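## Task

On a shelf in the recessed part of the shelving at the far end of the aisle sits a small red foam block; a small yellow sponge sits on the desk. Exchange them, so the yellow sponge ends up on the shelf the red block came from and the red block ends up on the desk. The robot must not topple or be left leaning, or the task fails. Objects must stay put on their own at the end; anything the robot is still holding in place does not count.

## Robot and tools

Robot: a simulated Hello Robot Stretch 3 with a single arm. It has a two-wheel base (0.33 m long, 0.34 m wide), a lift that rides up a mast, and a telescoping arm that reaches out to the robot's right side. The base cannot slide sideways, so to move the gripper forward or back you drive the base. Turns in place pivot about the point between the drive wheels, 0.05 m behind the front edge. With the arm retracted and wrist folded, a turn sweeps a radius of 0.28 m; an unfolded, level gripper reaches past that circle. Loose objects may occasionally get nudged by something else.

Frames: the base frame has its origin on the floor between the drive wheels, x forward, y left, z up. hand_pose is reported in it, located where closed fingertips meet; with all wrist joints at zero its x axis points up, y back along the arm toward the mast, z toward the rear. The odometry frame is the base frame as it was when the scene began. base_odometry comes from wheel turns only, so slipping shows up as travel; heading is positive to the left, from -3.142 to 3.142.

Tool execute_actions: argument "actions" is a list holding one action or none (empty just reports state and images). Optional "cameras": list from head_camera, nav_camera, wrist_camera, all; omitted, null or ["all"] gives every camera, [] gives none. An action may contain:
- "base": exactly one of {"translate_m": d}, a relative drive of d metres from the current position, forward positive, range -1 to 1; or {"rotate_rad": d}, a relative turn in place, counter-clockwise (left) positive, range -3.2 to 3.2. Base commands are measured from the base position in the latest state report.
- "joints": absolute targets keyed by joint name: lift_m 0 to 1.1 (arm height on mast); arm_m 0 to 0.52 (extension); wrist_yaw_rad -1.345 to 4.42 (0 along the arm, positive swings toward the front, 3.0 folded over the base); wrist_pitch_rad -1.57 to 0.451 (0 level, negative tips fingers down); wrist_roll_rad -2.911 to 2.911 (0 puts fingers side by side, level); gripper_m -0.089 to 0.179 (larger is wider; the real fingertip gap is less than the value, about 0.007 less near closed and 0.025 less fully open, and zero below 0.007); head_pan_rad -3.953 to 1.73 (0 forward, positive left, -1.57 looks along the arm); head_tilt_rad -1.53 to 0.419 (0 level, negative down). Done tolerances: ±0.004 for lift, arm, gripper; ±0.02 yaw, roll, head; ±0.05 pitch.
- "contact_limits": {"arm_m": n}, n a motor_effort percent from 1 to 100; the arm stops once its effort reaches about n (about -n when retracting). Smaller is gentler, but too small stops instantly. The limit also caps holding force until the next action.
All motions in an action start together. Any joint or base left out may still be driving toward an earlier target without any status saying so. Unknown keys or out-of-range numbers make the whole call rejected with no motion. Each action runs at most 15 s. If a result reports a stop, later motion, wait and finished_scene calls in the same reply are skipped.

Tool wait: {"seconds": 0 to 10}; commands nothing, returns state and images like an empty action.
Tool zoom_image: {"camera": name, "region": [x0, y0, x1, y1]} in pixels of that camera's latest full image, top-left is (0,0), region at most 504 by 504.
Tool finished_scene: {"scene": current scene number}; ends it permanently after the last command is held, and its result tells whether the task succeeded and gives the next task. Replying with no tool call ends everything.

Result lines: base_status and joint_status tell how each motion ended: done (for the base, wheels turned the commanded amount even if slipping), off_target (stopped short and may still push), contact_stop, time_out, torque_fault. After the last three the target is dropped. Arm and lift stop on firm contact and then go slack until commanded again; a slack lift may sink under load or keep pressing, and closing fingers on a surface can push it up. Base, wrist and head have no contact stop and will keep pushing. A wrist servo pushed hard for several seconds shuts off for 10 s (torque_fault), limp and unresponsive. on_its_own covers joints not commanded in this call; "held at" is the held target, not the position; effort outside the rest range suggests pushing or carrying. motor_effort is percent of maximum, positive toward higher values, with the peak in brackets; readings have sizeable fixed and random error. Positive wheel effort drives forward. turned_by_wheels and turned_by_imu give rotation since the last result (left positive). base_tilt gives forward and right lean in degrees, with up to about 4 degrees fixed bias. lidar_m: 12 distances in metres, 30-degree sectors starting straight ahead and going counter-clockwise (4th left, 7th behind, 10th right), scan plane 0.17 m up, range 0.15 to 12, "-" means nothing seen; it misses tabletops, clear objects and thin legs, and the robot's own parts can block sectors 5, 6, 9, 10. wrist_depth_mm (45 to 1000) and head_depth_mm (280 to 4000, picture sideways) are 7 by 7 grids of median depth from top left. Camera calibration (K, distortion, T_world_to_cam mapping the base frame to camera) is given in the session; it carries small errors, larger for the wrist camera.

Gripper: to grasp, command gripper_m below the object's width (lower squeezes harder, but a stall guard may weaken an overly hard squeeze; send a new value to re-squeeze). To release, command at least 0.02 above where contact happened. Neither the reading nor done proves a grip; check images.

Speed: base reaches 0.30 m/s and 1.9 rad/s only when stowed (lift_m under 0.30, arm_m under 0.03, wrist_yaw_rad over 2.54); otherwise 0.10 m/s and 0.63 rad/s.

Avoid: folding or unfolding the wrist (yaw to 3.0) unless lift_m is 0.32 to 0.95, pitch -0.4 and roll near 0; once folded, lift may go down to 0.25. With yaw below -0.4 keep pitch at -0.5 or lower. Pushing against something rigid with the gripper above about 0.45 m can tip the robot before the contact stop, more so with a raised limit or a repeated push. Driving while the gripper holds or presses on something fixed, or snagging furniture (especially reversing), can tip it: reverse the last move in small steps, free the gripper, and lower lift_m near 0.2 if still leaning. Avoid drops, slips, slams, hard hits and heavy pushing. Short robot motion time is better; thinking time lets the scene keep running.

Each tool is called after "Call:" by a JSON object that holds its "name" and its "arguments", one argument or row to a line.

## Session

Call:
{"name": "execute_actions", "arguments": {
  "actions": []
}}

Scene clock: 0.00 s.
base_odometry: x=+0.000 y=+0.000 heading=+0.000 (m, m, rad; odometry frame)
turned_by_wheels: +0.000 (rad since the last result)
turned_by_imu: +0.000 (rad since the last result)
base_tilt: forward=+0.7 right=+1.7 (deg)
lidar_m: 2.21 1.49 1.33 1.34 1.68 1.53 1.53 1.71 1.11 1.57 1.68 2.20
head_depth_mm: 1694 2115 2088 2066 2069 2021 2032 / 1683 2181 2203 2151 2163 2131 2088 / 1709 2262 2291 2266 2243 2224 2166 / 1739 2380 2413 2366 2333 2351 2207 / 1756 2505 2485 2479 2437 2445 2193 / 1768 2569 2608 2601 2582 2562 2168 / 1781 2663 2791 2723 2748 2644 2142
base_status: not commanded
joint_positions: lift_m=+0.563 arm_m=+0.001 wrist_yaw_rad=+3.104 wrist_pitch_rad=-0.403 wrist_roll_rad=-0.003 gripper_m=+0.037 head_pan_rad=+0.005 head_tilt_rad=-0.022
joint_status: not commanded
motor_effort: left_wheel=-1 right_wheel=+0 lift_m=+27 arm_m=+0 wrist_yaw_rad=+1 wrist_pitch_rad=+6 wrist_roll_rad=+0 gripper_m=+0 head_pan_rad=+0 head_tilt_rad=+1 (%)
hand_pose: x=-0.0128 y=+0.0806 z=+0.5785 quat_wxyz=(+0.155, +0.694, +0.129, +0.691) (m; base frame)
wrist_depth_mm: - - - - - - - / - - - - - - - / - - - - - - - / - - - - - - - / - - - - - - - / 912 915 - 913 940 927 919 / 772 789 - 774 779 781 787
pictures: head_camera (sideways: a quarter turn clockwise sets it upright), nav_camera (sideways: a quarter turn counterclockwise sets it upright), wrist_camera
Images, in order (width x height): head_camera 896x504, nav_camera 672x504, wrist_camera 644x364.

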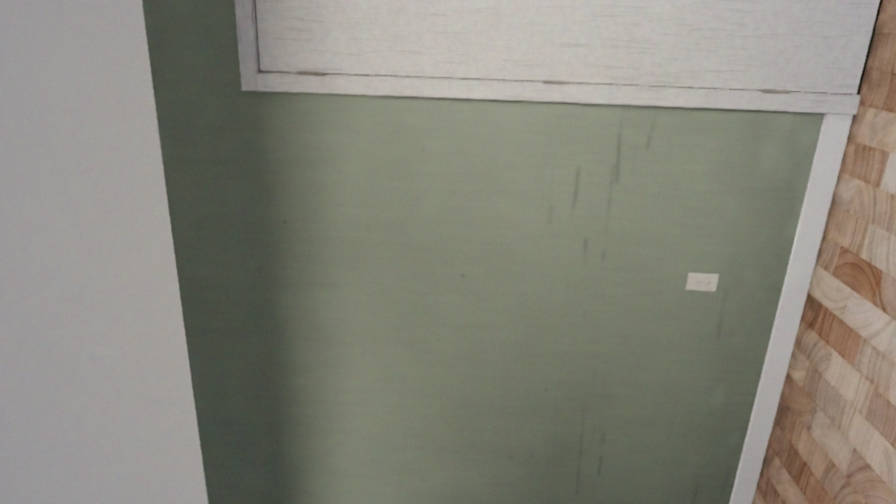

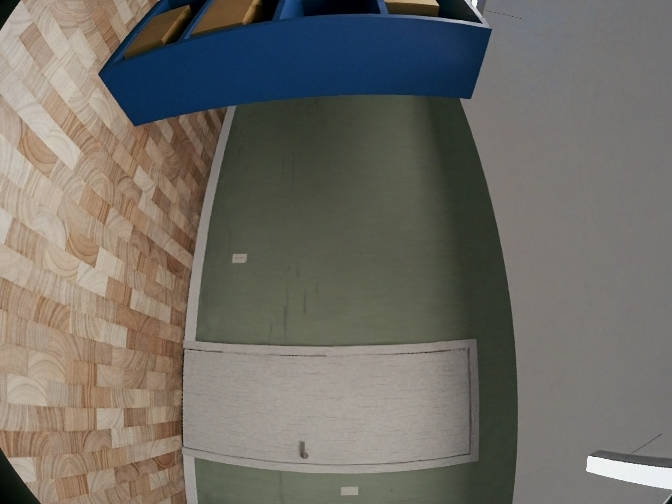

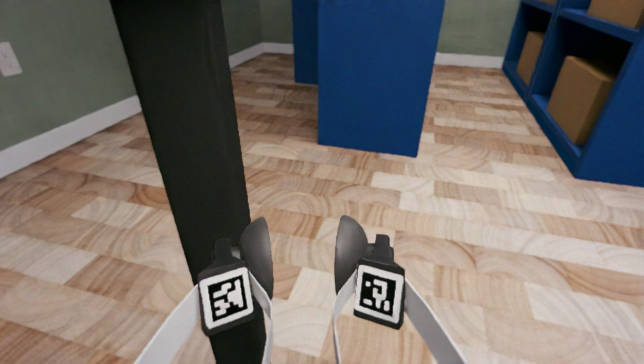

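Call:
{"name": "execute_actions", "arguments": {
  "actions": [
    {"joints":{"head_pan_rad":1.6,"head_tilt_rad":-0.4}}
  ],
  "cameras": ["head_camera","nav_camera"]
}}

Call:
{"name": "execute_actions", "arguments": {
  "actions": [
    {"joints":{"head_pan_rad":-2.2,"head_tilt_rad":-0.4}}
  ],
  "cameras": ["head_camera","nav_camera"]
}}

Scene clock: 3.57 s.
base_odometry: x=+0.000 y=+0.000 heading=+0.000 (m, m, rad; odometry frame)
turned_by_wheels: +0.000 (rad since the last result)
turned_by_imu: +0.000 (rad since the last result)
base_tilt: forward=+0.6 right=+1.8 (deg)
lidar_m: 2.21 1.49 1.33 1.34 1.68 1.52 1.53 1.71 1.11 1.57 1.67 2.20
head_depth_mm: 1081 1146 1216 1292 1395 1639 1433 / 1129 1193 1267 1353 1448 1557 1428 / 2021 1254 1341 1416 1533 1623 1414 / 2996 3233 3371 3340 2454 1786 1409 / 2754 2993 3167 3338 2429 1768 1396 / 2299 2456 2606 2727 2419 1770 1386 / 1980 2081 2182 2285 2246 1747 1383
base_status: not commanded
joint_positions: lift_m=+0.563 arm_m=+0.001 wrist_yaw_rad=+3.104 wrist_pitch_rad=-0.403 wrist_roll_rad=-0.003 gripper_m=+0.037 head_pan_rad=+1.593 head_tilt_rad=-0.395
joint_status: all done
motor_effort: left_wheel=+0(1) right_wheel=+0(0) lift_m=+26(26) arm_m=+1(0) wrist_yaw_rad=+0(1) wrist_pitch_rad=+6(6) wrist_roll_rad=+0(0) gripper_m=+0(0) head_pan_rad=+3(41) head_tilt_rad=-2(21) (%)
hand_pose: x=-0.0128 y=+0.0806 z=+0.5785 quat_wxyz=(+0.155, +0.694, +0.129, +0.691) (m; base frame)
wrist_depth_mm: - - - - - - - / - - - - - - - / - - - - - - - / - - - - - - - / - - - - - - - / 904 905 - 915 923 915 913 / 764 786 - 780 779 784 785
pictures: head_camera (sideways: a quarter turn clockwise sets it upright), nav_camera (sideways: a quarter turn counterclockwise sets it upright)
camera_calibration (this result's frames):
head_camera: T_world_to_cam=[[0.0492513, -0.36336, -0.930346, 1.22952], [-0.998753, -0.0255802, -0.0428819, 0.0621464], [-0.00821689, 0.931298, -0.364166, 0.427069], [0, 0, 0, 1]] pos_world=[0.00502249, 0.0506206, 1.30207]
nav_camera: T_world_to_cam=[[0.0208809, 0.425942, 0.904509, -1.13936], [0.998522, 0.0365228, -0.0402501, 0.0906278], [-0.0501794, 0.904013, -0.42455, 0.512188], [0, 0, 0, 1]] pos_world=[-0.0410017, 0.0189667, 1.25166]
Images, in order (width x height): head_camera 896x504, nav_camera 672x504.

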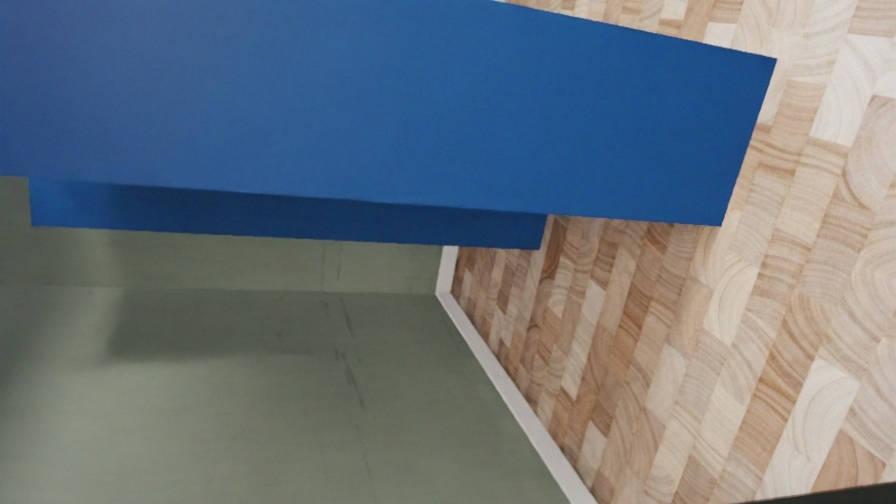

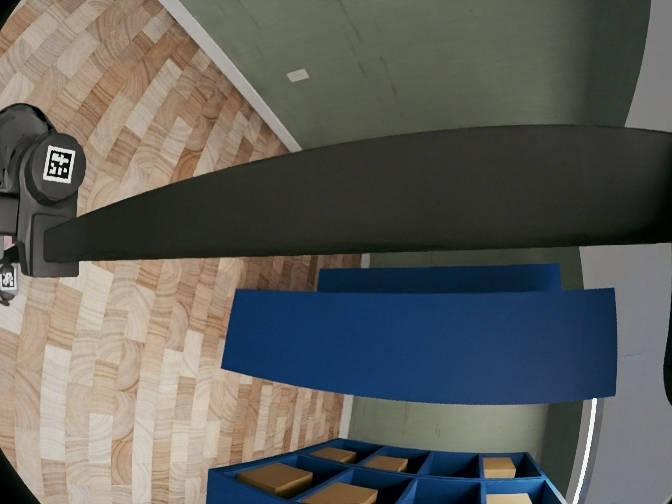

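Scene clock: 6.00 s.
base_odometry: x=+0.000 y=+0.000 heading=+0.000 (m, m, rad; odometry frame)
turned_by_wheels: +0.000 (rad since the last result)
turned_by_imu: +0.000 (rad since the last result)
base_tilt: forward=+0.8 right=+1.8 (deg)
lidar_m: 2.21 1.48 1.33 1.34 1.68 1.52 1.54 1.71 1.11 1.57 1.68 2.21
head_depth_mm: 1479 1598 1735 1888 2064 1836 1428 / 1437 1538 1681 1822 1997 1822 1422 / 1398 1509 1635 1778 1910 1808 1430 / 1368 1464 1570 1692 1853 1783 1406 / 1334 1422 1533 1621 1789 1776 1401 / 1299 1386 1474 1007 1717 1598 1349 / 1277 1348 1432 988 1650 1746 1382
base_status: not commanded
joint_positions: lift_m=+0.563 arm_m=+0.001 wrist_yaw_rad=+3.104 wrist_pitch_rad=-0.403 wrist_roll_rad=-0.003 gripper_m=+0.037 head_pan_rad=-2.193 head_tilt_rad=-0.395
joint_status: all done
motor_effort: left_wheel=+1(0) right_wheel=+0(0) lift_m=+26(26) arm_m=+0(1) wrist_yaw_rad=+1(1) wrist_pitch_rad=+6(6) wrist_roll_rad=+0(0) gripper_m=+0(0) head_pan_rad=-4(43) head_tilt_rad=-2(3) (%)
hand_pose: x=-0.0128 y=+0.0806 z=+0.5785 quat_wxyz=(+0.155, +0.694, +0.129, +0.691) (m; base frame)
wrist_depth_mm: - - - - - - - / - - - - - - - / - - - - - - - / - - - - - - - / - - - - - - - / 896 907 - 906 939 914 920 / 768 783 - 791 776 780 782
pictures: head_camera (sideways: a quarter turn clockwise sets it upright), nav_camera (sideways: a quarter turn counterclockwise sets it upright)
camera_calibration (this result's frames):
head_camera: T_world_to_cam=[[0.178866, 0.320313, -0.930272, 1.22864], [0.814101, -0.579138, -0.0428811, 0.051087], [-0.552492, -0.749665, -0.364355, 0.430635], [0, 0, 0, 1]] pos_world=[-0.0234284, -0.04113, 1.30206]
nav_camera: T_world_to_cam=[[-0.272521, -0.328254, 0.904423, -1.13746], [-0.820476, 0.570262, -0.040253, 0.101728], [-0.502545, -0.753027, -0.424733, 0.515186], [0, 0, 0, 1]] pos_world=[0.0323882, -0.0434377, 1.25166]
Images, in order (width x height): head_camera 896x504, nav_camera 672x504.

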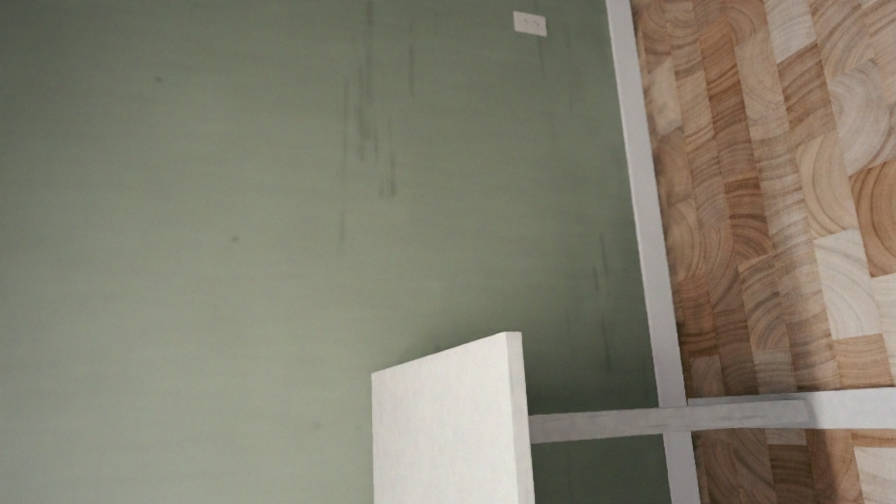

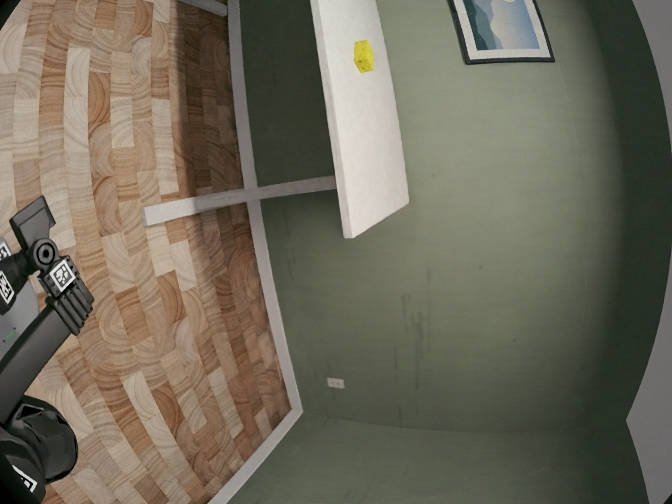

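Call:
{"name": "execute_actions", "arguments": {
  "actions": [
    {"joints":{"head_pan_rad":-1.45,"head_tilt_rad":-0.6}}
  ],
  "cameras": ["head_camera"]
}}

Scene clock: 9.43 s.
base_odometry: x=+0.000 y=+0.000 heading=+0.000 (m, m, rad; odometry frame)
turned_by_wheels: +0.000 (rad since the last result)
turned_by_imu: +0.000 (rad since the last result)
base_tilt: forward=+0.7 right=+1.8 (deg)
lidar_m: 2.21 1.48 1.33 1.34 1.68 1.52 1.54 1.71 1.11 1.57 1.67 2.21
head_depth_mm: 1275 1386 1048 1655 1772 1469 1250 / 1344 1440 1032 1775 1866 1507 1245 / 1395 1512 1021 1894 1872 1502 1233 / 1465 1604 1086 2016 1863 1490 1235 / 1569 1679 1166 2191 1856 1482 1230 / 1648 1742 1252 2268 1860 1480 1219 / 1748 1874 1637 2157 1832 1472 1212
base_status: not commanded
joint_positions: lift_m=+0.563 arm_m=+0.001 wrist_yaw_rad=+3.104 wrist_pitch_rad=-0.403 wrist_roll_rad=-0.003 gripper_m=+0.037 head_pan_rad=-1.457 head_tilt_rad=-0.592
joint_status: all done
motor_effort: left_wheel=+1(0) right_wheel=+0(0) lift_m=+25(26) arm_m=+0(0) wrist_yaw_rad=-1(0) wrist_pitch_rad=+6(6) wrist_roll_rad=+0(0) gripper_m=+1(0) head_pan_rad=+3(45) head_tilt_rad=-3(16) (%)
hand_pose: x=-0.0128 y=+0.0806 z=+0.5785 quat_wxyz=(+0.155, +0.694, +0.129, +0.691) (m; base frame)
wrist_depth_mm: - - - - - - - / - - - - - - - / - - - - - - - / - - - - - - - / - - - - - - - / 906 915 - 912 924 907 924 / 775 782 - 787 767 784 779
pictures: head_camera (sideways: a quarter turn clockwise sets it upright)
camera_calibration (this result's frames):
head_camera: T_world_to_cam=[[-0.102151, 0.531575, -0.840829, 1.11368], [0.991282, 0.125107, -0.0413368, 0.0479848], [0.08322, -0.837721, -0.53972, 0.654947], [0, 0, 0, 1]] pos_world=[0.0116927, -0.0493437, 1.29188]
Images, in order (width x height): head_camera 896x504.

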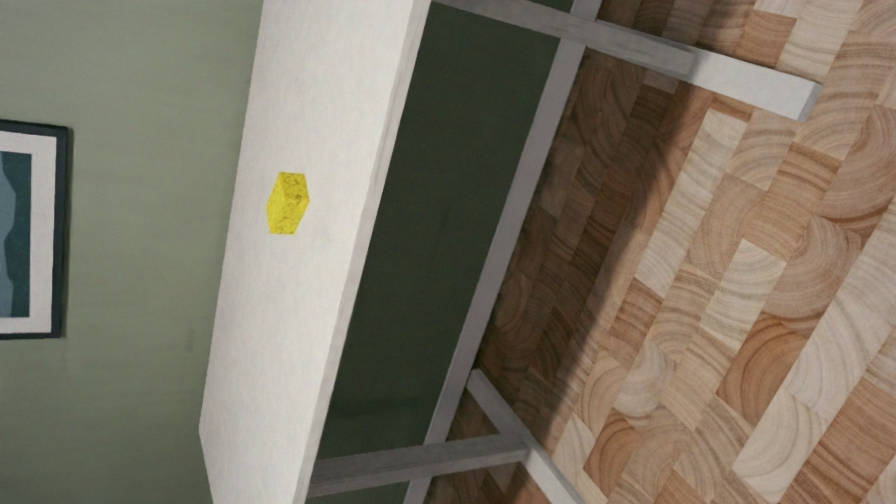

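Call:
{"name": "execute_actions", "arguments": {
  "actions": [
    {"base":{"rotate_rad":-1.05},"joints":{"lift_m":0.92}}
  ],
  "cameras": []
}}

Call:
{"name": "execute_actions", "arguments": {
  "actions": [
    {"base":{"translate_m":0.58},"joints":{"wrist_yaw_rad":0,"gripper_m":0.17}}
  ],
  "cameras": []
}}

Call:
{"name": "execute_actions", "arguments": {
  "actions": [
    {"base":{"rotate_rad":0.715},"joints":{"lift_m":1.08,"head_pan_rad":-1.57,"head_tilt_rad":-0.7}}
  ]
}}

Scene clock: 20.63 s.
base_odometry: x=+0.000 y=+0.000 heading=-1.050 (m, m, rad; odometry frame)
turned_by_wheels: -1.050 (rad since the last result)
turned_by_imu: -1.058 (rad since the last result)
base_tilt: forward=+0.8 right=+1.8 (deg)
lidar_m: 1.67 2.20 2.21 1.48 1.33 1.33 1.69 1.53 1.54 1.72 1.11 1.57
head_depth_mm: 1642 1755 1866 2003 1916 1591 - / 1756 1930 2100 2266 1893 1542 - / 1640 1848 2084 2292 1893 1536 - / 1532 1702 1918 2155 1879 1534 - / 1449 1607 1775 1984 1855 1515 - / 1360 1498 1643 1834 1857 1465 1221 / 1290 1415 1544 1713 1800 1468 1220
base_status: done
joint_positions: lift_m=+0.920 arm_m=+0.001 wrist_yaw_rad=+3.104 wrist_pitch_rad=-0.404 wrist_roll_rad=-0.003 gripper_m=+0.037 head_pan_rad=-1.457 head_tilt_rad=-0.593
joint_status: all done
motor_effort: left_wheel=+2(7) right_wheel=-3(6) lift_m=+29(31) arm_m=+0(0) wrist_yaw_rad=+0(0) wrist_pitch_rad=+7(7) wrist_roll_rad=+0(0) gripper_m=+1(0) head_pan_rad=+4(3) head_tilt_rad=-2(4) (%)
hand_pose: x=-0.0128 y=+0.0805 z=+0.9356 quat_wxyz=(+0.155, +0.694, +0.129, +0.691) (m; base frame)
wrist_depth_mm: - - - - - - - / - - - - - - - / - - - - - - - / - - - - - - - / - - - - - - - / - - - - - - - / - - - - - - -
pictures: none
No camera images: the call's "cameras" was empty. Leave "cameras" out to get every camera's image.

Scene clock: 27.40 s.
base_odometry: x=+0.289 y=-0.503 heading=-1.050 (m, m, rad; odometry frame)
turned_by_wheels: +0.000 (rad since the last result)
turned_by_imu: +0.004 (rad since the last result)
base_tilt: forward=+0.7 right=+1.7 (deg)
lidar_m: 1.09 1.76 1.77 2.20 3.53 1.75 2.17 1.97 1.98 0.84 1.19 1.20
head_depth_mm: 1427 1626 1884 2233 1917 1507 - / 1329 1501 1689 709 1933 - - / 1236 1373 1528 667 1906 - - / 1164 1285 1001 660 1762 1488 1203 / 1099 1207 999 656 550 1397 1225 / 1027 1129 978 651 526 1461 1217 / 972 1055 967 648 501 1459 1224
base_status: done
joint_positions: lift_m=+0.920 arm_m=+0.001 wrist_yaw_rad=+0.002 wrist_pitch_rad=-0.404 wrist_roll_rad=-0.003 gripper_m=+0.170 head_pan_rad=-1.457 head_tilt_rad=-0.593
joint_status: all done
motor_effort: left_wheel=+2(7) right_wheel=-2(3) lift_m=+29(29) arm_m=+0(0) wrist_yaw_rad=-3(4) wrist_pitch_rad=+7(7) wrist_roll_rad=+0(0) gripper_m=+0(99) head_pan_rad=+3(3) head_tilt_rad=-3(3) (%)
hand_pose: x=-0.0210 y=-0.3716 z=+0.9356 quat_wxyz=(+0.694, +0.143, -0.691, -0.141) (m; base frame)
wrist_depth_mm: 724 776 977 - - - - / 400 401 403 405 - - - / 271 272 285 352 - - - / 207 229 - - - - - / 940 - - - - - - / 956 - - - - - - / - - - - - - -
pictures: none
No camera images: the call's "cameras" was empty. Leave "cameras" out to get every camera's image.

Scene clock: 29.70 s.
base_odometry: x=+0.289 y=-0.503 heading=-0.335 (m, m, rad; odometry frame)
turned_by_wheels: +0.715 (rad since the last result)
turned_by_imu: +0.720 (rad since the last result)
base_tilt: forward=+0.8 right=+1.7 (deg)
lidar_m: 1.76 1.84 1.75 1.71 1.78 2.03 1.97 1.64 0.84 1.19 1.11 1.10
head_depth_mm: - - - - - 1312 1164 / - - - - - 1320 1184 / 969 - - - - 1333 1178 / 985 1073 676 523 1641 1388 1177 / 993 1074 812 539 1623 1378 1170 / 996 1076 765 555 1633 1373 1162 / 1004 1089 760 552 1616 1379 1159
base_status: done
joint_positions: lift_m=+1.080 arm_m=+0.001 wrist_yaw_rad=+0.001 wrist_pitch_rad=-0.404 wrist_roll_rad=-0.003 gripper_m=+0.170 head_pan_rad=-1.563 head_tilt_rad=-0.691
joint_status: all done
motor_effort: left_wheel=-3(7) right_wheel=+2(7) lift_m=+29(30) arm_m=+0(0) wrist_yaw_rad=-1(3) wrist_pitch_rad=+7(7) wrist_roll_rad=+0(0) gripper_m=+1(0) head_pan_rad=-4(14) head_tilt_rad=-3(12) (%)
hand_pose: x=-0.0213 y=-0.3716 z=+1.0956 quat_wxyz=(+0.694, +0.143, -0.691, -0.142) (m; base frame)
wrist_depth_mm: 873 883 898 890 893 881 908 / 915 913 912 931 929 966 968 / 678 673 684 684 694 686 - / 508 506 512 466 513 516 517 / 408 407 408 410 410 427 415 / - 342 342 341 342 - 346 / - 293 292 294 293 286 295
pictures: head_camera (sideways: a quarter turn clockwise sets it upright), nav_camera (sideways: a quarter turn counterclockwise sets it upright), wrist_camera
camera_calibration (this result's frames):
head_camera: T_world_to_cam=[[-0.0461225, 0.619882, -0.783339, 1.03839], [0.998917, 0.0238399, -0.0399504, 0.0461281], [-0.00608982, -0.784333, -0.62031, 0.760336], [0, 0, 0, 1]] pos_world=[0.00644519, -0.0484194, 1.28689]
nav_camera: T_world_to_cam=[[-0.0249665, -0.671259, 0.740802, -0.925633], [-0.999035, -0.0100245, -0.0427529, 0.106055], [0.0361244, -0.741155, -0.670361, 0.831468], [0, 0, 0, 1]] pos_world=[0.0528068, -0.00402916, 1.24763]
wrist_camera: T_world_to_cam=[[-0.999051, 0.043502, 0.00215884, -0.0184484], [0.021815, 0.542663, -0.839667, 1.15678], [-0.0376987, -0.838823, -0.543097, 0.448421], [0, 0, 0, 1]] pos_world=[-0.0267611, -0.250793, 1.21488]
Images, in order (width x height): head_camera 896x504, nav_camera 672x504, wrist_camera 644x364.

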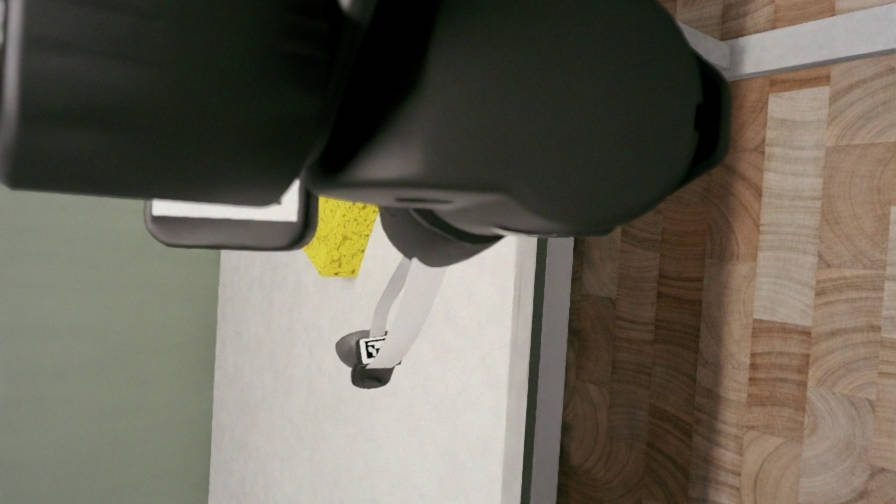

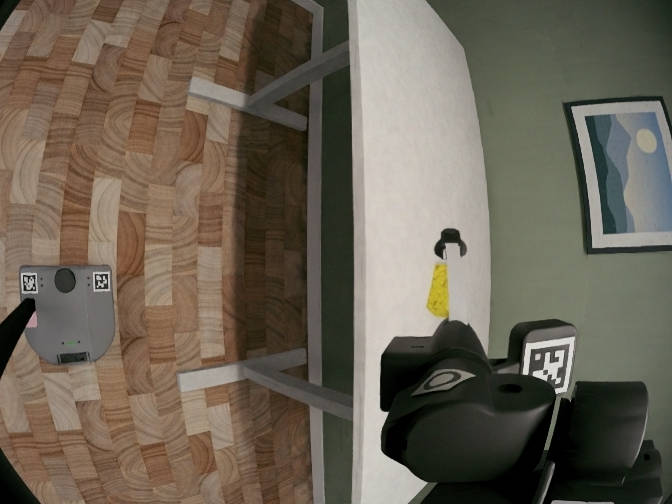

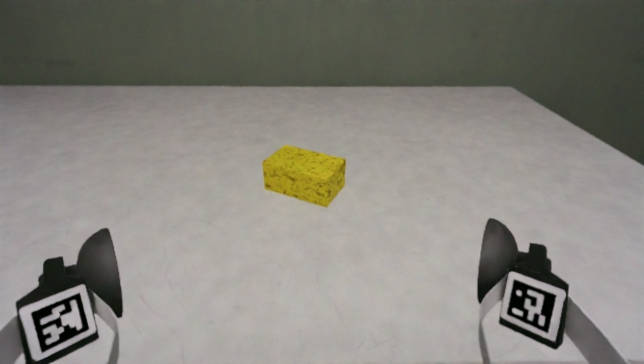

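Call:
{"name": "execute_actions", "arguments": {
  "actions": [
    {"joints":{"lift_m":0.955,"arm_m":0.2,"gripper_m":0.179}}
  ],
  "cameras": ["wrist_camera"]
}}

Scene clock: 34.97 s.
base_odometry: x=+0.289 y=-0.503 heading=-0.335 (m, m, rad; odometry frame)
turned_by_wheels: +0.000 (rad since the last result)
turned_by_imu: +0.000 (rad since the last result)
base_tilt: forward=+0.8 right=+1.8 (deg)
lidar_m: 1.76 1.85 1.75 1.71 1.78 2.02 1.97 1.65 0.84 1.18 1.10 1.09
head_depth_mm: 961 1065 - 542 1097 1299 1163 / 972 1071 - - 1607 1402 1189 / 979 1081 - - 1605 1394 1175 / 977 1066 775 540 1628 1388 1179 / 988 1076 770 559 1631 1383 1175 / 998 1093 765 556 1637 1384 1176 / 1002 1087 758 553 1631 1370 1170
base_status: not commanded
joint_positions: lift_m=+0.955 arm_m=+0.200 wrist_yaw_rad=+0.001 wrist_pitch_rad=-0.404 wrist_roll_rad=-0.003 gripper_m=+0.179 head_pan_rad=-1.563 head_tilt_rad=-0.692
joint_status: all done
motor_effort: left_wheel=-3(3) right_wheel=+3(3) lift_m=+23(27) arm_m=+5(7) wrist_yaw_rad=-2(2) wrist_pitch_rad=+7(7) wrist_roll_rad=+0(0) gripper_m=+0(53) head_pan_rad=-4(4) head_tilt_rad=-4(4) (%)
hand_pose: x=-0.0213 y=-0.5708 z=+0.9709 quat_wxyz=(+0.694, +0.143, -0.691, -0.142) (m; base frame)
wrist_depth_mm: 691 686 691 694 697 708 711 / 522 528 536 537 538 542 542 / 356 356 336 247 361 362 364 / 268 268 245 206 272 273 273 / 221 215 217 214 217 227 220 / - 181 181 181 182 182 183 / - 155 155 156 156 152 157
pictures: wrist_camera
camera_calibration (this result's frames):
wrist_camera: T_world_to_cam=[[-0.999042, 0.043703, 0.00216426, -0.00945089], [0.0219242, 0.542761, -0.839601, 1.16011], [-0.0378678, -0.838749, -0.543199, 0.213743], [0, 0, 0, 1]] pos_world=[-0.0267823, -0.449972, 1.09015]
Images, in order (width x height): wrist_camera 644x364.

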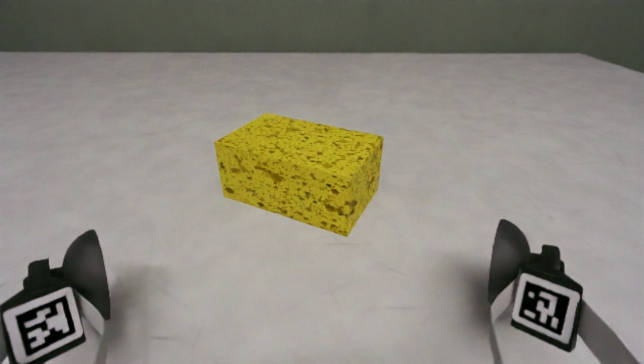

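Call:
{"name": "execute_actions", "arguments": {
  "actions": [
    {"joints":{"arm_m":0.29}}
  ],
  "cameras": ["wrist_camera"]
}}

Call:
{"name": "execute_actions", "arguments": {
  "actions": [
    {"joints":{"gripper_m":0.06}}
  ],
  "cameras": ["wrist_camera"]
}}

Call:
{"name": "execute_actions", "arguments": {
  "actions": [
    {"joints":{"lift_m":1.02}}
  ],
  "cameras": ["wrist_camera"]
}}

Scene clock: 38.90 s.
base_odometry: x=+0.289 y=-0.503 heading=-0.335 (m, m, rad; odometry frame)
turned_by_wheels: +0.000 (rad since the last result)
turned_by_imu: +0.000 (rad since the last result)
base_tilt: forward=+0.7 right=+1.9 (deg)
lidar_m: 1.76 1.83 1.75 1.71 1.78 2.03 1.97 1.64 0.84 1.18 1.11 1.10
head_depth_mm: 972 1062 - 541 1093 1311 1167 / 974 1073 - 570 1602 1399 1177 / 979 1084 - 548 1609 1384 1179 / 985 1075 775 562 1639 1397 1178 / 992 1076 771 559 1640 1386 1168 / 992 1082 763 554 1622 1371 1173 / 1002 1089 754 552 1607 1370 1159
base_status: not commanded
joint_positions: lift_m=+0.955 arm_m=+0.290 wrist_yaw_rad=+0.001 wrist_pitch_rad=-0.404 wrist_roll_rad=-0.003 gripper_m=+0.179 head_pan_rad=-1.563 head_tilt_rad=-0.692
joint_status: all done
motor_effort: left_wheel=-3(3) right_wheel=+3(2) lift_m=+24(23) arm_m=+4(6) wrist_yaw_rad=-1(0) wrist_pitch_rad=+7(6) wrist_roll_rad=+0(0) gripper_m=+0(0) head_pan_rad=-3(4) head_tilt_rad=-4(4) (%)
hand_pose: x=-0.0213 y=-0.6607 z=+0.9709 quat_wxyz=(+0.694, +0.143, -0.691, -0.142) (m; base frame)
wrist_depth_mm: 605 602 602 615 609 617 613 / 520 525 532 538 541 538 538 / 355 354 359 358 358 360 363 / 268 269 257 270 272 272 273 / 220 216 148 148 162 227 219 / - 180 150 128 170 182 182 / - 155 155 136 152 152 157
pictures: wrist_camera
camera_calibration (this result's frames):
wrist_camera: T_world_to_cam=[[-0.999042, 0.043705, 0.00216427, -0.005517], [0.0219252, 0.542761, -0.839601, 1.20896], [-0.0378694, -0.838749, -0.543199, 0.13826], [0, 0, 0, 1]] pos_world=[-0.0267825, -0.539967, 1.09015]
Images, in order (width x height): wrist_camera 644x364.

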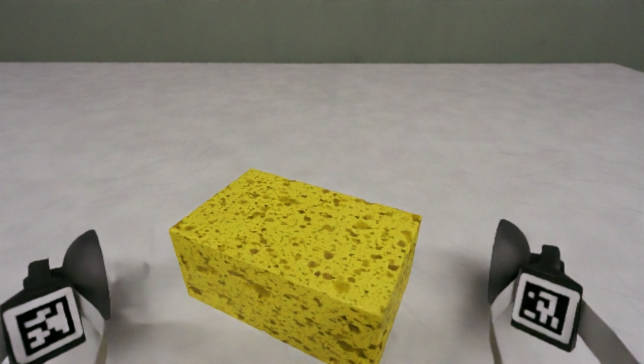

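Scene clock: 40.57 s.
base_odometry: x=+0.289 y=-0.503 heading=-0.335 (m, m, rad; odometry frame)
turned_by_wheels: +0.000 (rad since the last result)
turned_by_imu: +0.000 (rad since the last result)
base_tilt: forward=+0.7 right=+1.6 (deg)
lidar_m: 1.76 1.84 1.75 1.71 1.78 2.03 1.97 1.64 0.84 1.19 1.11 1.09
head_depth_mm: 973 1063 - 541 1094 1309 1157 / 973 1064 - 569 1607 1400 1187 / 981 1075 - 547 1607 1403 1177 / 980 1070 760 561 1648 1394 1180 / 992 1078 776 559 1640 1386 1175 / 993 1077 767 556 1629 1379 1170 / 1000 1087 757 552 1609 1375 1166
base_status: not commanded
joint_positions: lift_m=+0.955 arm_m=+0.290 wrist_yaw_rad=+0.001 wrist_pitch_rad=-0.403 wrist_roll_rad=-0.003 gripper_m=+0.061 head_pan_rad=-1.563 head_tilt_rad=-0.692
joint_status: all done
motor_effort: left_wheel=-3(3) right_wheel=+3(3) lift_m=+22(23) arm_m=+4(5) wrist_yaw_rad=-1(1) wrist_pitch_rad=+6(7) wrist_roll_rad=+0(0) gripper_m=-24(99) head_pan_rad=-4(4) head_tilt_rad=-4(4) (%)
hand_pose: x=-0.0213 y=-0.6610 z=+0.9712 quat_wxyz=(+0.694, +0.142, -0.691, -0.141) (m; base frame)
wrist_depth_mm: 604 611 602 610 614 618 627 / 522 532 538 543 541 543 550 / 356 356 360 360 362 365 364 / 270 269 258 272 272 272 275 / 217 221 149 147 153 219 219 / 181 - 153 128 126 182 183 / 160 151 156 139 151 155 157
pictures: wrist_camera
camera_calibration (this result's frames):
wrist_camera: T_world_to_cam=[[-0.999042, 0.0437123, 0.00208567, -0.00542792], [0.0219309, 0.541334, -0.840522, 1.20934], [-0.0378702, -0.839671, -0.541774, 0.136301], [0, 0, 0, 1]] pos_world=[-0.026783, -0.539973, 1.09033]
Images, in order (width x height): wrist_camera 644x364.

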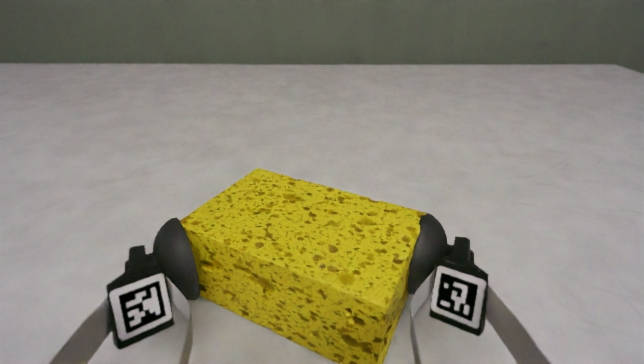

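Scene clock: 42.00 s.
base_odometry: x=+0.289 y=-0.503 heading=-0.335 (m, m, rad; odometry frame)
turned_by_wheels: +0.000 (rad since the last result)
turned_by_imu: +0.000 (rad since the last result)
base_tilt: forward=+0.7 right=+1.8 (deg)
lidar_m: 1.76 1.84 1.75 1.71 1.78 2.03 1.97 1.65 0.84 1.19 1.11 1.10
head_depth_mm: 955 - 796 576 1095 1304 1166 / 959 - 731 571 1607 1394 1188 / 972 - 705 567 1597 1399 1186 / 986 1066 701 563 1624 1391 1179 / 995 1075 766 560 1633 1383 1175 / 992 1085 765 556 1627 1377 1172 / 1005 1085 758 553 1620 1371 1158
base_status: not commanded
joint_positions: lift_m=+1.020 arm_m=+0.290 wrist_yaw_rad=+0.001 wrist_pitch_rad=-0.405 wrist_roll_rad=-0.003 gripper_m=+0.064 head_pan_rad=-1.563 head_tilt_rad=-0.692
joint_status: all done
motor_effort: left_wheel=-3(3) right_wheel=+3(2) lift_m=+28(28) arm_m=+5(6) wrist_yaw_rad=-1(2) wrist_pitch_rad=+7(7) wrist_roll_rad=+1(1) gripper_m=-23(25) head_pan_rad=-4(3) head_tilt_rad=-4(4) (%)
hand_pose: x=-0.0213 y=-0.6607 z=+1.0354 quat_wxyz=(+0.694, +0.143, -0.691, -0.142) (m; base frame)
wrist_depth_mm: 597 611 612 608 616 616 620 / 638 646 650 654 655 661 664 / 515 519 522 520 527 530 528 / 390 391 393 393 396 394 397 / 314 320 150 147 153 316 317 / 262 - 153 129 126 265 266 / 232 219 220 138 214 223 228
pictures: wrist_camera
camera_calibration (this result's frames):
wrist_camera: T_world_to_cam=[[-0.999042, 0.0437031, 0.00219018, -0.0056876], [0.0219244, 0.543248, -0.839286, 1.26314], [-0.0378692, -0.838434, -0.543686, 0.174107], [0, 0, 0, 1]] pos_world=[-0.0267825, -0.539972, 1.15481]
Images, in order (width x height): wrist_camera 644x364.

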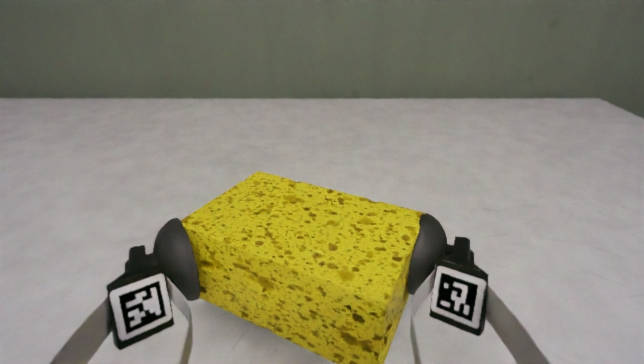

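Held. Look at the aisle.

Call:
{"name": "execute_actions", "arguments": {
  "actions": [
    {"joints":{"arm_m":0,"head_pan_rad":0,"head_tilt_rad":-0.4}}
  ],
  "cameras": []
}}

Call:
{"name": "execute_actions", "arguments": {
  "actions": [
    {"base":{"rotate_rad":1.571},"joints":{"lift_m":0.9,"wrist_yaw_rad":1.5}}
  ]
}}

Scene clock: 47.20 s.
base_odometry: x=+0.289 y=-0.503 heading=-0.335 (m, m, rad; odometry frame)
turned_by_wheels: +0.000 (rad since the last result)
turned_by_imu: +0.000 (rad since the last result)
base_tilt: forward=+0.8 right=+1.7 (deg)
lidar_m: 1.76 1.84 1.75 1.71 1.78 2.02 1.97 1.64 0.84 1.19 1.11 1.09
head_depth_mm: 1487 1604 1711 1855 2035 1812 1404 / 1491 1592 1718 1861 2008 1800 1408 / 1496 1594 1725 1862 2015 1780 1404 / 1481 1599 1715 1846 2012 1768 1393 / 1515 1610 1723 1858 2029 1755 1388 / 1509 1602 1731 1874 2045 1732 1381 / 1510 1606 1743 1895 2029 1723 1375
base_status: not commanded
joint_positions: lift_m=+1.020 arm_m=+0.001 wrist_yaw_rad=+0.001 wrist_pitch_rad=-0.405 wrist_roll_rad=-0.003 gripper_m=+0.064 head_pan_rad=-0.007 head_tilt_rad=-0.409
joint_status: all done
motor_effort: left_wheel=-3(3) right_wheel=+3(3) lift_m=+30(29) arm_m=-3(5) wrist_yaw_rad=+0(1) wrist_pitch_rad=+7(7) wrist_roll_rad=+0(0) gripper_m=-22(22) head_pan_rad=+3(42) head_tilt_rad=+3(18) (%)
hand_pose: x=-0.0214 y=-0.3717 z=+1.0354 quat_wxyz=(+0.694, +0.143, -0.691, -0.142) (m; base frame)
wrist_depth_mm: 875 889 890 886 896 903 909 / 758 769 781 787 792 796 960 / 515 517 525 524 528 531 532 / 392 396 393 396 394 397 398 / 316 321 150 146 153 319 318 / 264 - 153 129 127 266 266 / 248 - - 138 251 898 -
pictures: none
No camera images: the call's "cameras" was empty. Leave "cameras" out to get every camera's image.

Scene clock: 50.63 s.
base_odometry: x=+0.289 y=-0.503 heading=+1.236 (m, m, rad; odometry frame)
turned_by_wheels: +1.571 (rad since the last result)
turned_by_imu: +1.583 (rad since the last result)
base_tilt: forward=+0.7 right=+1.9 (deg)
lidar_m: 1.72 1.78 2.03 1.97 1.63 0.84 1.19 1.10 1.09 1.76 1.84 1.74
head_depth_mm: 1419 1538 1654 1777 1966 1805 1418 / 1439 1524 1650 1774 1919 1795 1401 / 3011 3171 2605 2423 2000 1785 1395 / 3107 3388 3611 3686 2402 1763 1388 / 3034 3270 3454 3127 2349 1752 1390 / 1491 1585 1692 1822 2007 1753 1386 / 1459 1567 1683 1826 1972 1722 1373
base_status: done
joint_positions: lift_m=+0.900 arm_m=+0.001 wrist_yaw_rad=+1.498 wrist_pitch_rad=-0.406 wrist_roll_rad=-0.003 gripper_m=+0.064 head_pan_rad=-0.007 head_tilt_rad=-0.409
joint_status: all done
motor_effort: left_wheel=-3(7) right_wheel=+3(6) lift_m=+23(27) arm_m=-3(3) wrist_yaw_rad=+3(4) wrist_pitch_rad=+7(7) wrist_roll_rad=+0(0) gripper_m=-23(22) head_pan_rad=+3(4) head_tilt_rad=+3(3) (%)
hand_pose: x=+0.2039 y=-0.1622 z=+0.9155 quat_wxyz=(+0.605, +0.575, -0.409, +0.368) (m; base frame)
wrist_depth_mm: - - - - - - - / - - - - - - - / - - - - - - - / - - - - - - - / - - 150 146 153 - - / - - 153 129 126 - - / - - - 138 - - -
pictures: head_camera (sideways: a quarter turn clockwise sets it upright), nav_camera (sideways: a quarter turn counterclockwise sets it upright), wrist_camera
camera_calibration (this result's frames):
head_camera: T_world_to_cam=[[-0.377469, -0.0386054, -0.925217, 1.22543], [0.00279483, 0.999079, -0.0428275, 0.0559654], [0.926018, -0.0187519, -0.377013, 0.438089], [0, 0, 0, 1]] pos_world=[0.0567281, -0.000390558, 1.30135]
nav_camera: T_world_to_cam=[[0.437628, -0.0333091, 0.898539, -1.13411], [0.00699889, -0.999157, -0.0404479, 0.0969329], [0.899129, 0.0239899, -0.437026, 0.522632], [0, 0, 0, 1]] pos_world=[0.0257276, 0.0465369, 1.25137]
wrist_camera: T_world_to_cam=[[-0.116754, -0.993158, 0.00223753, -0.150311], [-0.540947, 0.0617032, -0.83879, 0.922977], [0.832913, -0.0991427, -0.544451, 0.478418], [0, 0, 0, 1]] pos_world=[0.0832523, -0.158802, 1.035]
Images, in order (width x height): head_camera 896x504, nav_camera 672x504, wrist_camera 644x364.

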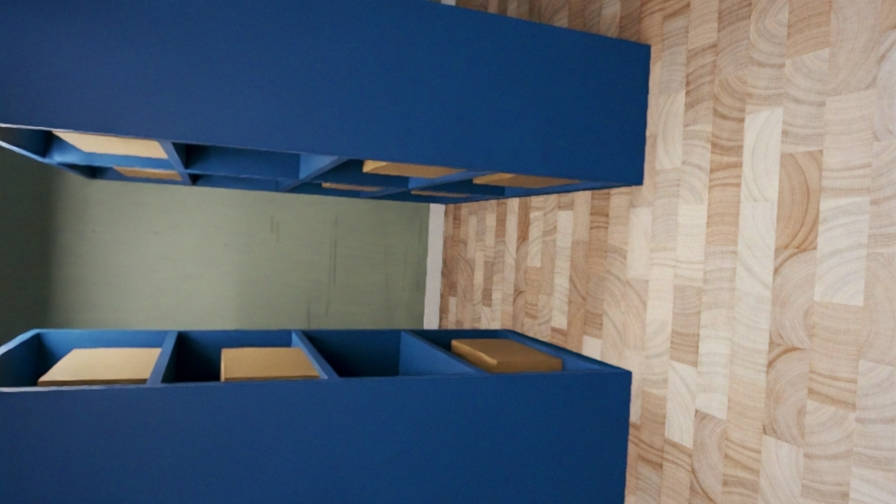

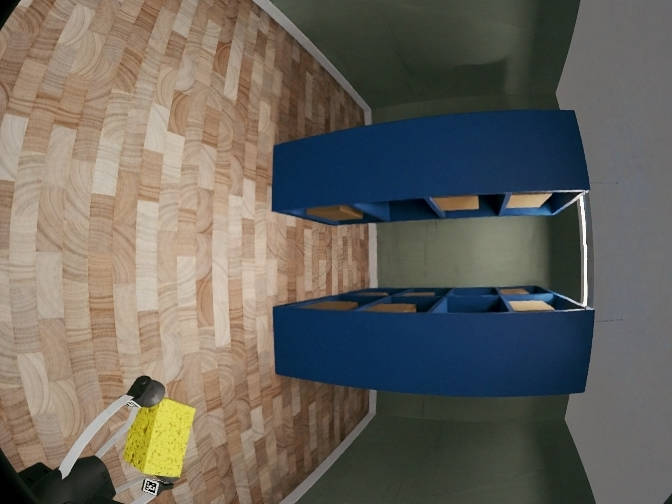

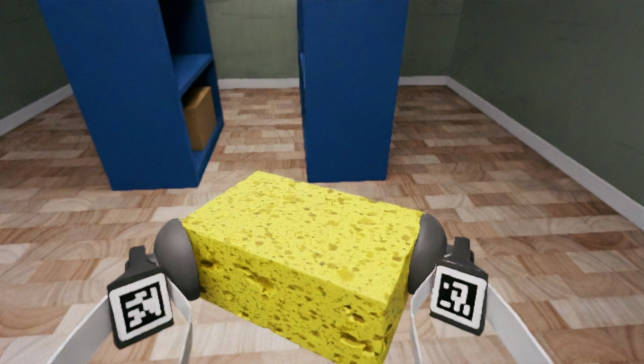

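Call:
{"name": "execute_actions", "arguments": {
  "actions": [
    {"base":{"translate_m":1.0}}
  ],
  "cameras": ["head_camera"]
}}

Call:
{"name": "execute_actions", "arguments": {
  "actions": [
    {"base":{"rotate_rad":3.12},"joints":{"head_pan_rad":-3.14,"head_tilt_rad":-0.6}}
  ],
  "cameras": ["head_camera","nav_camera"]
}}

Scene clock: 68.87 s.
base_odometry: x=+0.617 y=+0.441 heading=+1.236 (m, m, rad; odometry frame)
turned_by_wheels: +0.000 (rad since the last result)
turned_by_imu: +0.006 (rad since the last result)
base_tilt: forward=+0.7 right=+1.5 (deg)
lidar_m: 1.22 0.79 1.04 1.93 2.03 1.79 1.78 1.94 1.84 1.82 0.95 0.74
head_depth_mm: 915 1397 1494 914 762 825 904 / 1700 1436 1505 1613 1239 1181 1150 / 2202 2319 2523 2648 2227 1762 1407 / 2186 2371 2533 2733 2414 1771 1394 / 2221 2376 2536 2770 2380 1751 1386 / 1340 1453 1534 1688 1622 1560 1376 / 917 1414 985 1670 1367 1143 1243
base_status: done
joint_positions: lift_m=+0.900 arm_m=+0.001 wrist_yaw_rad=+1.498 wrist_pitch_rad=-0.406 wrist_roll_rad=-0.003 gripper_m=+0.064 head_pan_rad=-0.007 head_tilt_rad=-0.409
joint_status: not commanded
motor_effort: left_wheel=-3(5) right_wheel=+3(6) lift_m=+23(23) arm_m=-3(3) wrist_yaw_rad=+1(2) wrist_pitch_rad=+7(7) wrist_roll_rad=+0(0) gripper_m=-23(22) head_pan_rad=+5(3) head_tilt_rad=+4(3) (%)
hand_pose: x=+0.2039 y=-0.1622 z=+0.9155 quat_wxyz=(+0.605, +0.575, -0.409, +0.368) (m; base frame)
wrist_depth_mm: - - - - 586 596 618 / - - - - 635 650 - / - - - - 689 710 - / 722 - - 744 761 782 - / 790 - 150 146 153 897 - / 843 - 153 129 126 - - / 951 - - 138 - - -
pictures: head_camera (sideways: a quarter turn clockwise sets it upright)
camera_calibration (this result's frames):
head_camera: T_world_to_cam=[[-0.377313, -0.0386067, -0.925281, 1.22552], [0.0028015, 0.999079, -0.0428282, 0.0559663], [0.926082, -0.0187518, -0.376857, 0.437886], [0, 0, 0, 1]] pos_world=[0.0567282, -0.000390532, 1.30136]
Images, in order (width x height): head_camera 896x504.

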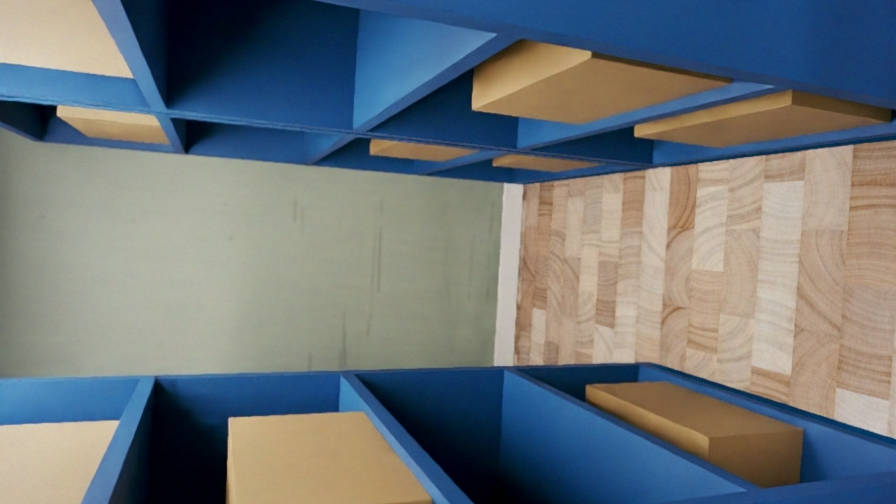

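Scene clock: 74.80 s.
base_odometry: x=+0.617 y=+0.441 heading=-1.927 (m, m, rad; odometry frame)
turned_by_wheels: +3.120 (rad since the last result)
turned_by_imu: +3.143 (rad since the last result)
base_tilt: forward=+0.8 right=+1.7 (deg)
lidar_m: 1.77 1.94 1.84 1.81 0.96 0.74 1.19 0.79 1.03 1.94 2.03 2.25
head_depth_mm: 1291 1398 986 804 836 - - / 2022 1452 1596 1331 - - - / 2160 2404 2582 2369 - - - / 2163 2390 2658 2504 1940 1486 1287 / 2184 2405 2681 2474 1845 1477 1290 / 1328 1429 1652 1596 1544 1431 1285 / 1308 946 1089 1433 1067 1124 1247
base_status: done
joint_positions: lift_m=+0.900 arm_m=+0.001 wrist_yaw_rad=+1.498 wrist_pitch_rad=-0.406 wrist_roll_rad=-0.003 gripper_m=+0.064 head_pan_rad=-3.133 head_tilt_rad=-0.593
joint_status: all done
motor_effort: left_wheel=-3(8) right_wheel=+3(7) lift_m=+23(23) arm_m=-3(3) wrist_yaw_rad=+2(1) wrist_pitch_rad=+7(7) wrist_roll_rad=+0(0) gripper_m=-23(23) head_pan_rad=-4(41) head_tilt_rad=-3(18) (%)
hand_pose: x=+0.2039 y=-0.1622 z=+0.9155 quat_wxyz=(+0.605, +0.575, -0.409, +0.368) (m; base frame)
wrist_depth_mm: - - - - - - - / - - - - - - - / - - - - - - - / - - - - - - - / - - 150 146 153 - - / - - 153 129 126 - - / - - - 138 - - -
pictures: head_camera (sideways: a quarter turn clockwise sets it upright), nav_camera (sideways: a quarter turn counterclockwise sets it upright)
camera_calibration (this result's frames):
head_camera: T_world_to_cam=[[0.539649, 0.0458834, -0.840639, 1.10952], [0.0205481, -0.998934, -0.0413326, 0.0539008], [-0.841639, 0.00503158, -0.540017, 0.660975], [0, 0, 0, 1]] pos_world=[-0.0435545, -0.000390772, 1.29187]
nav_camera: T_world_to_cam=[[-0.595022, 0.0251347, 0.803317, -1.00364], [-0.0149486, 0.998992, -0.0423296, 0.0995066], [-0.803571, -0.0371955, -0.594046, 0.737318], [0, 0, 0, 1]] pos_world=[-0.00321379, -0.0467552, 1.24845]
Images, in order (width x height): head_camera 896x504, nav_camera 672x504.

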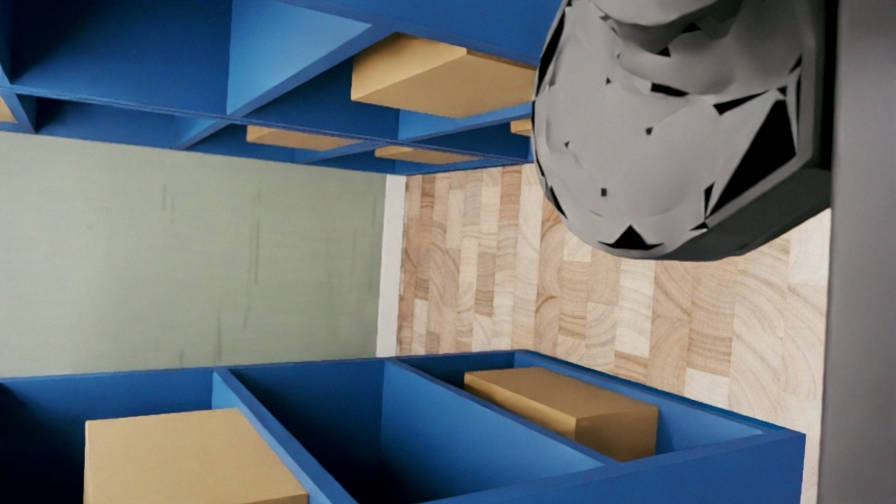

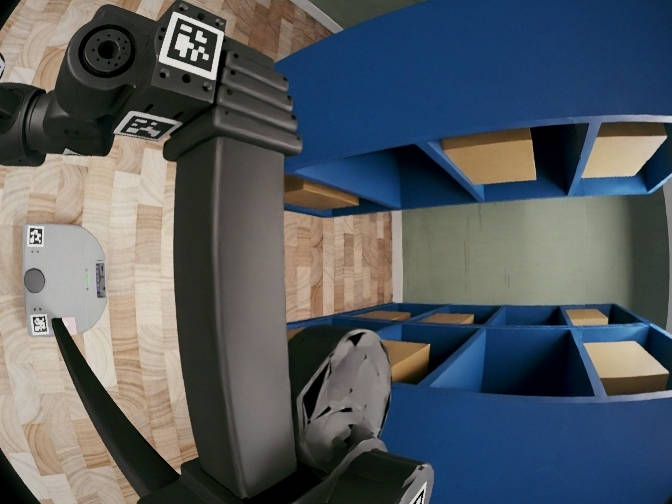

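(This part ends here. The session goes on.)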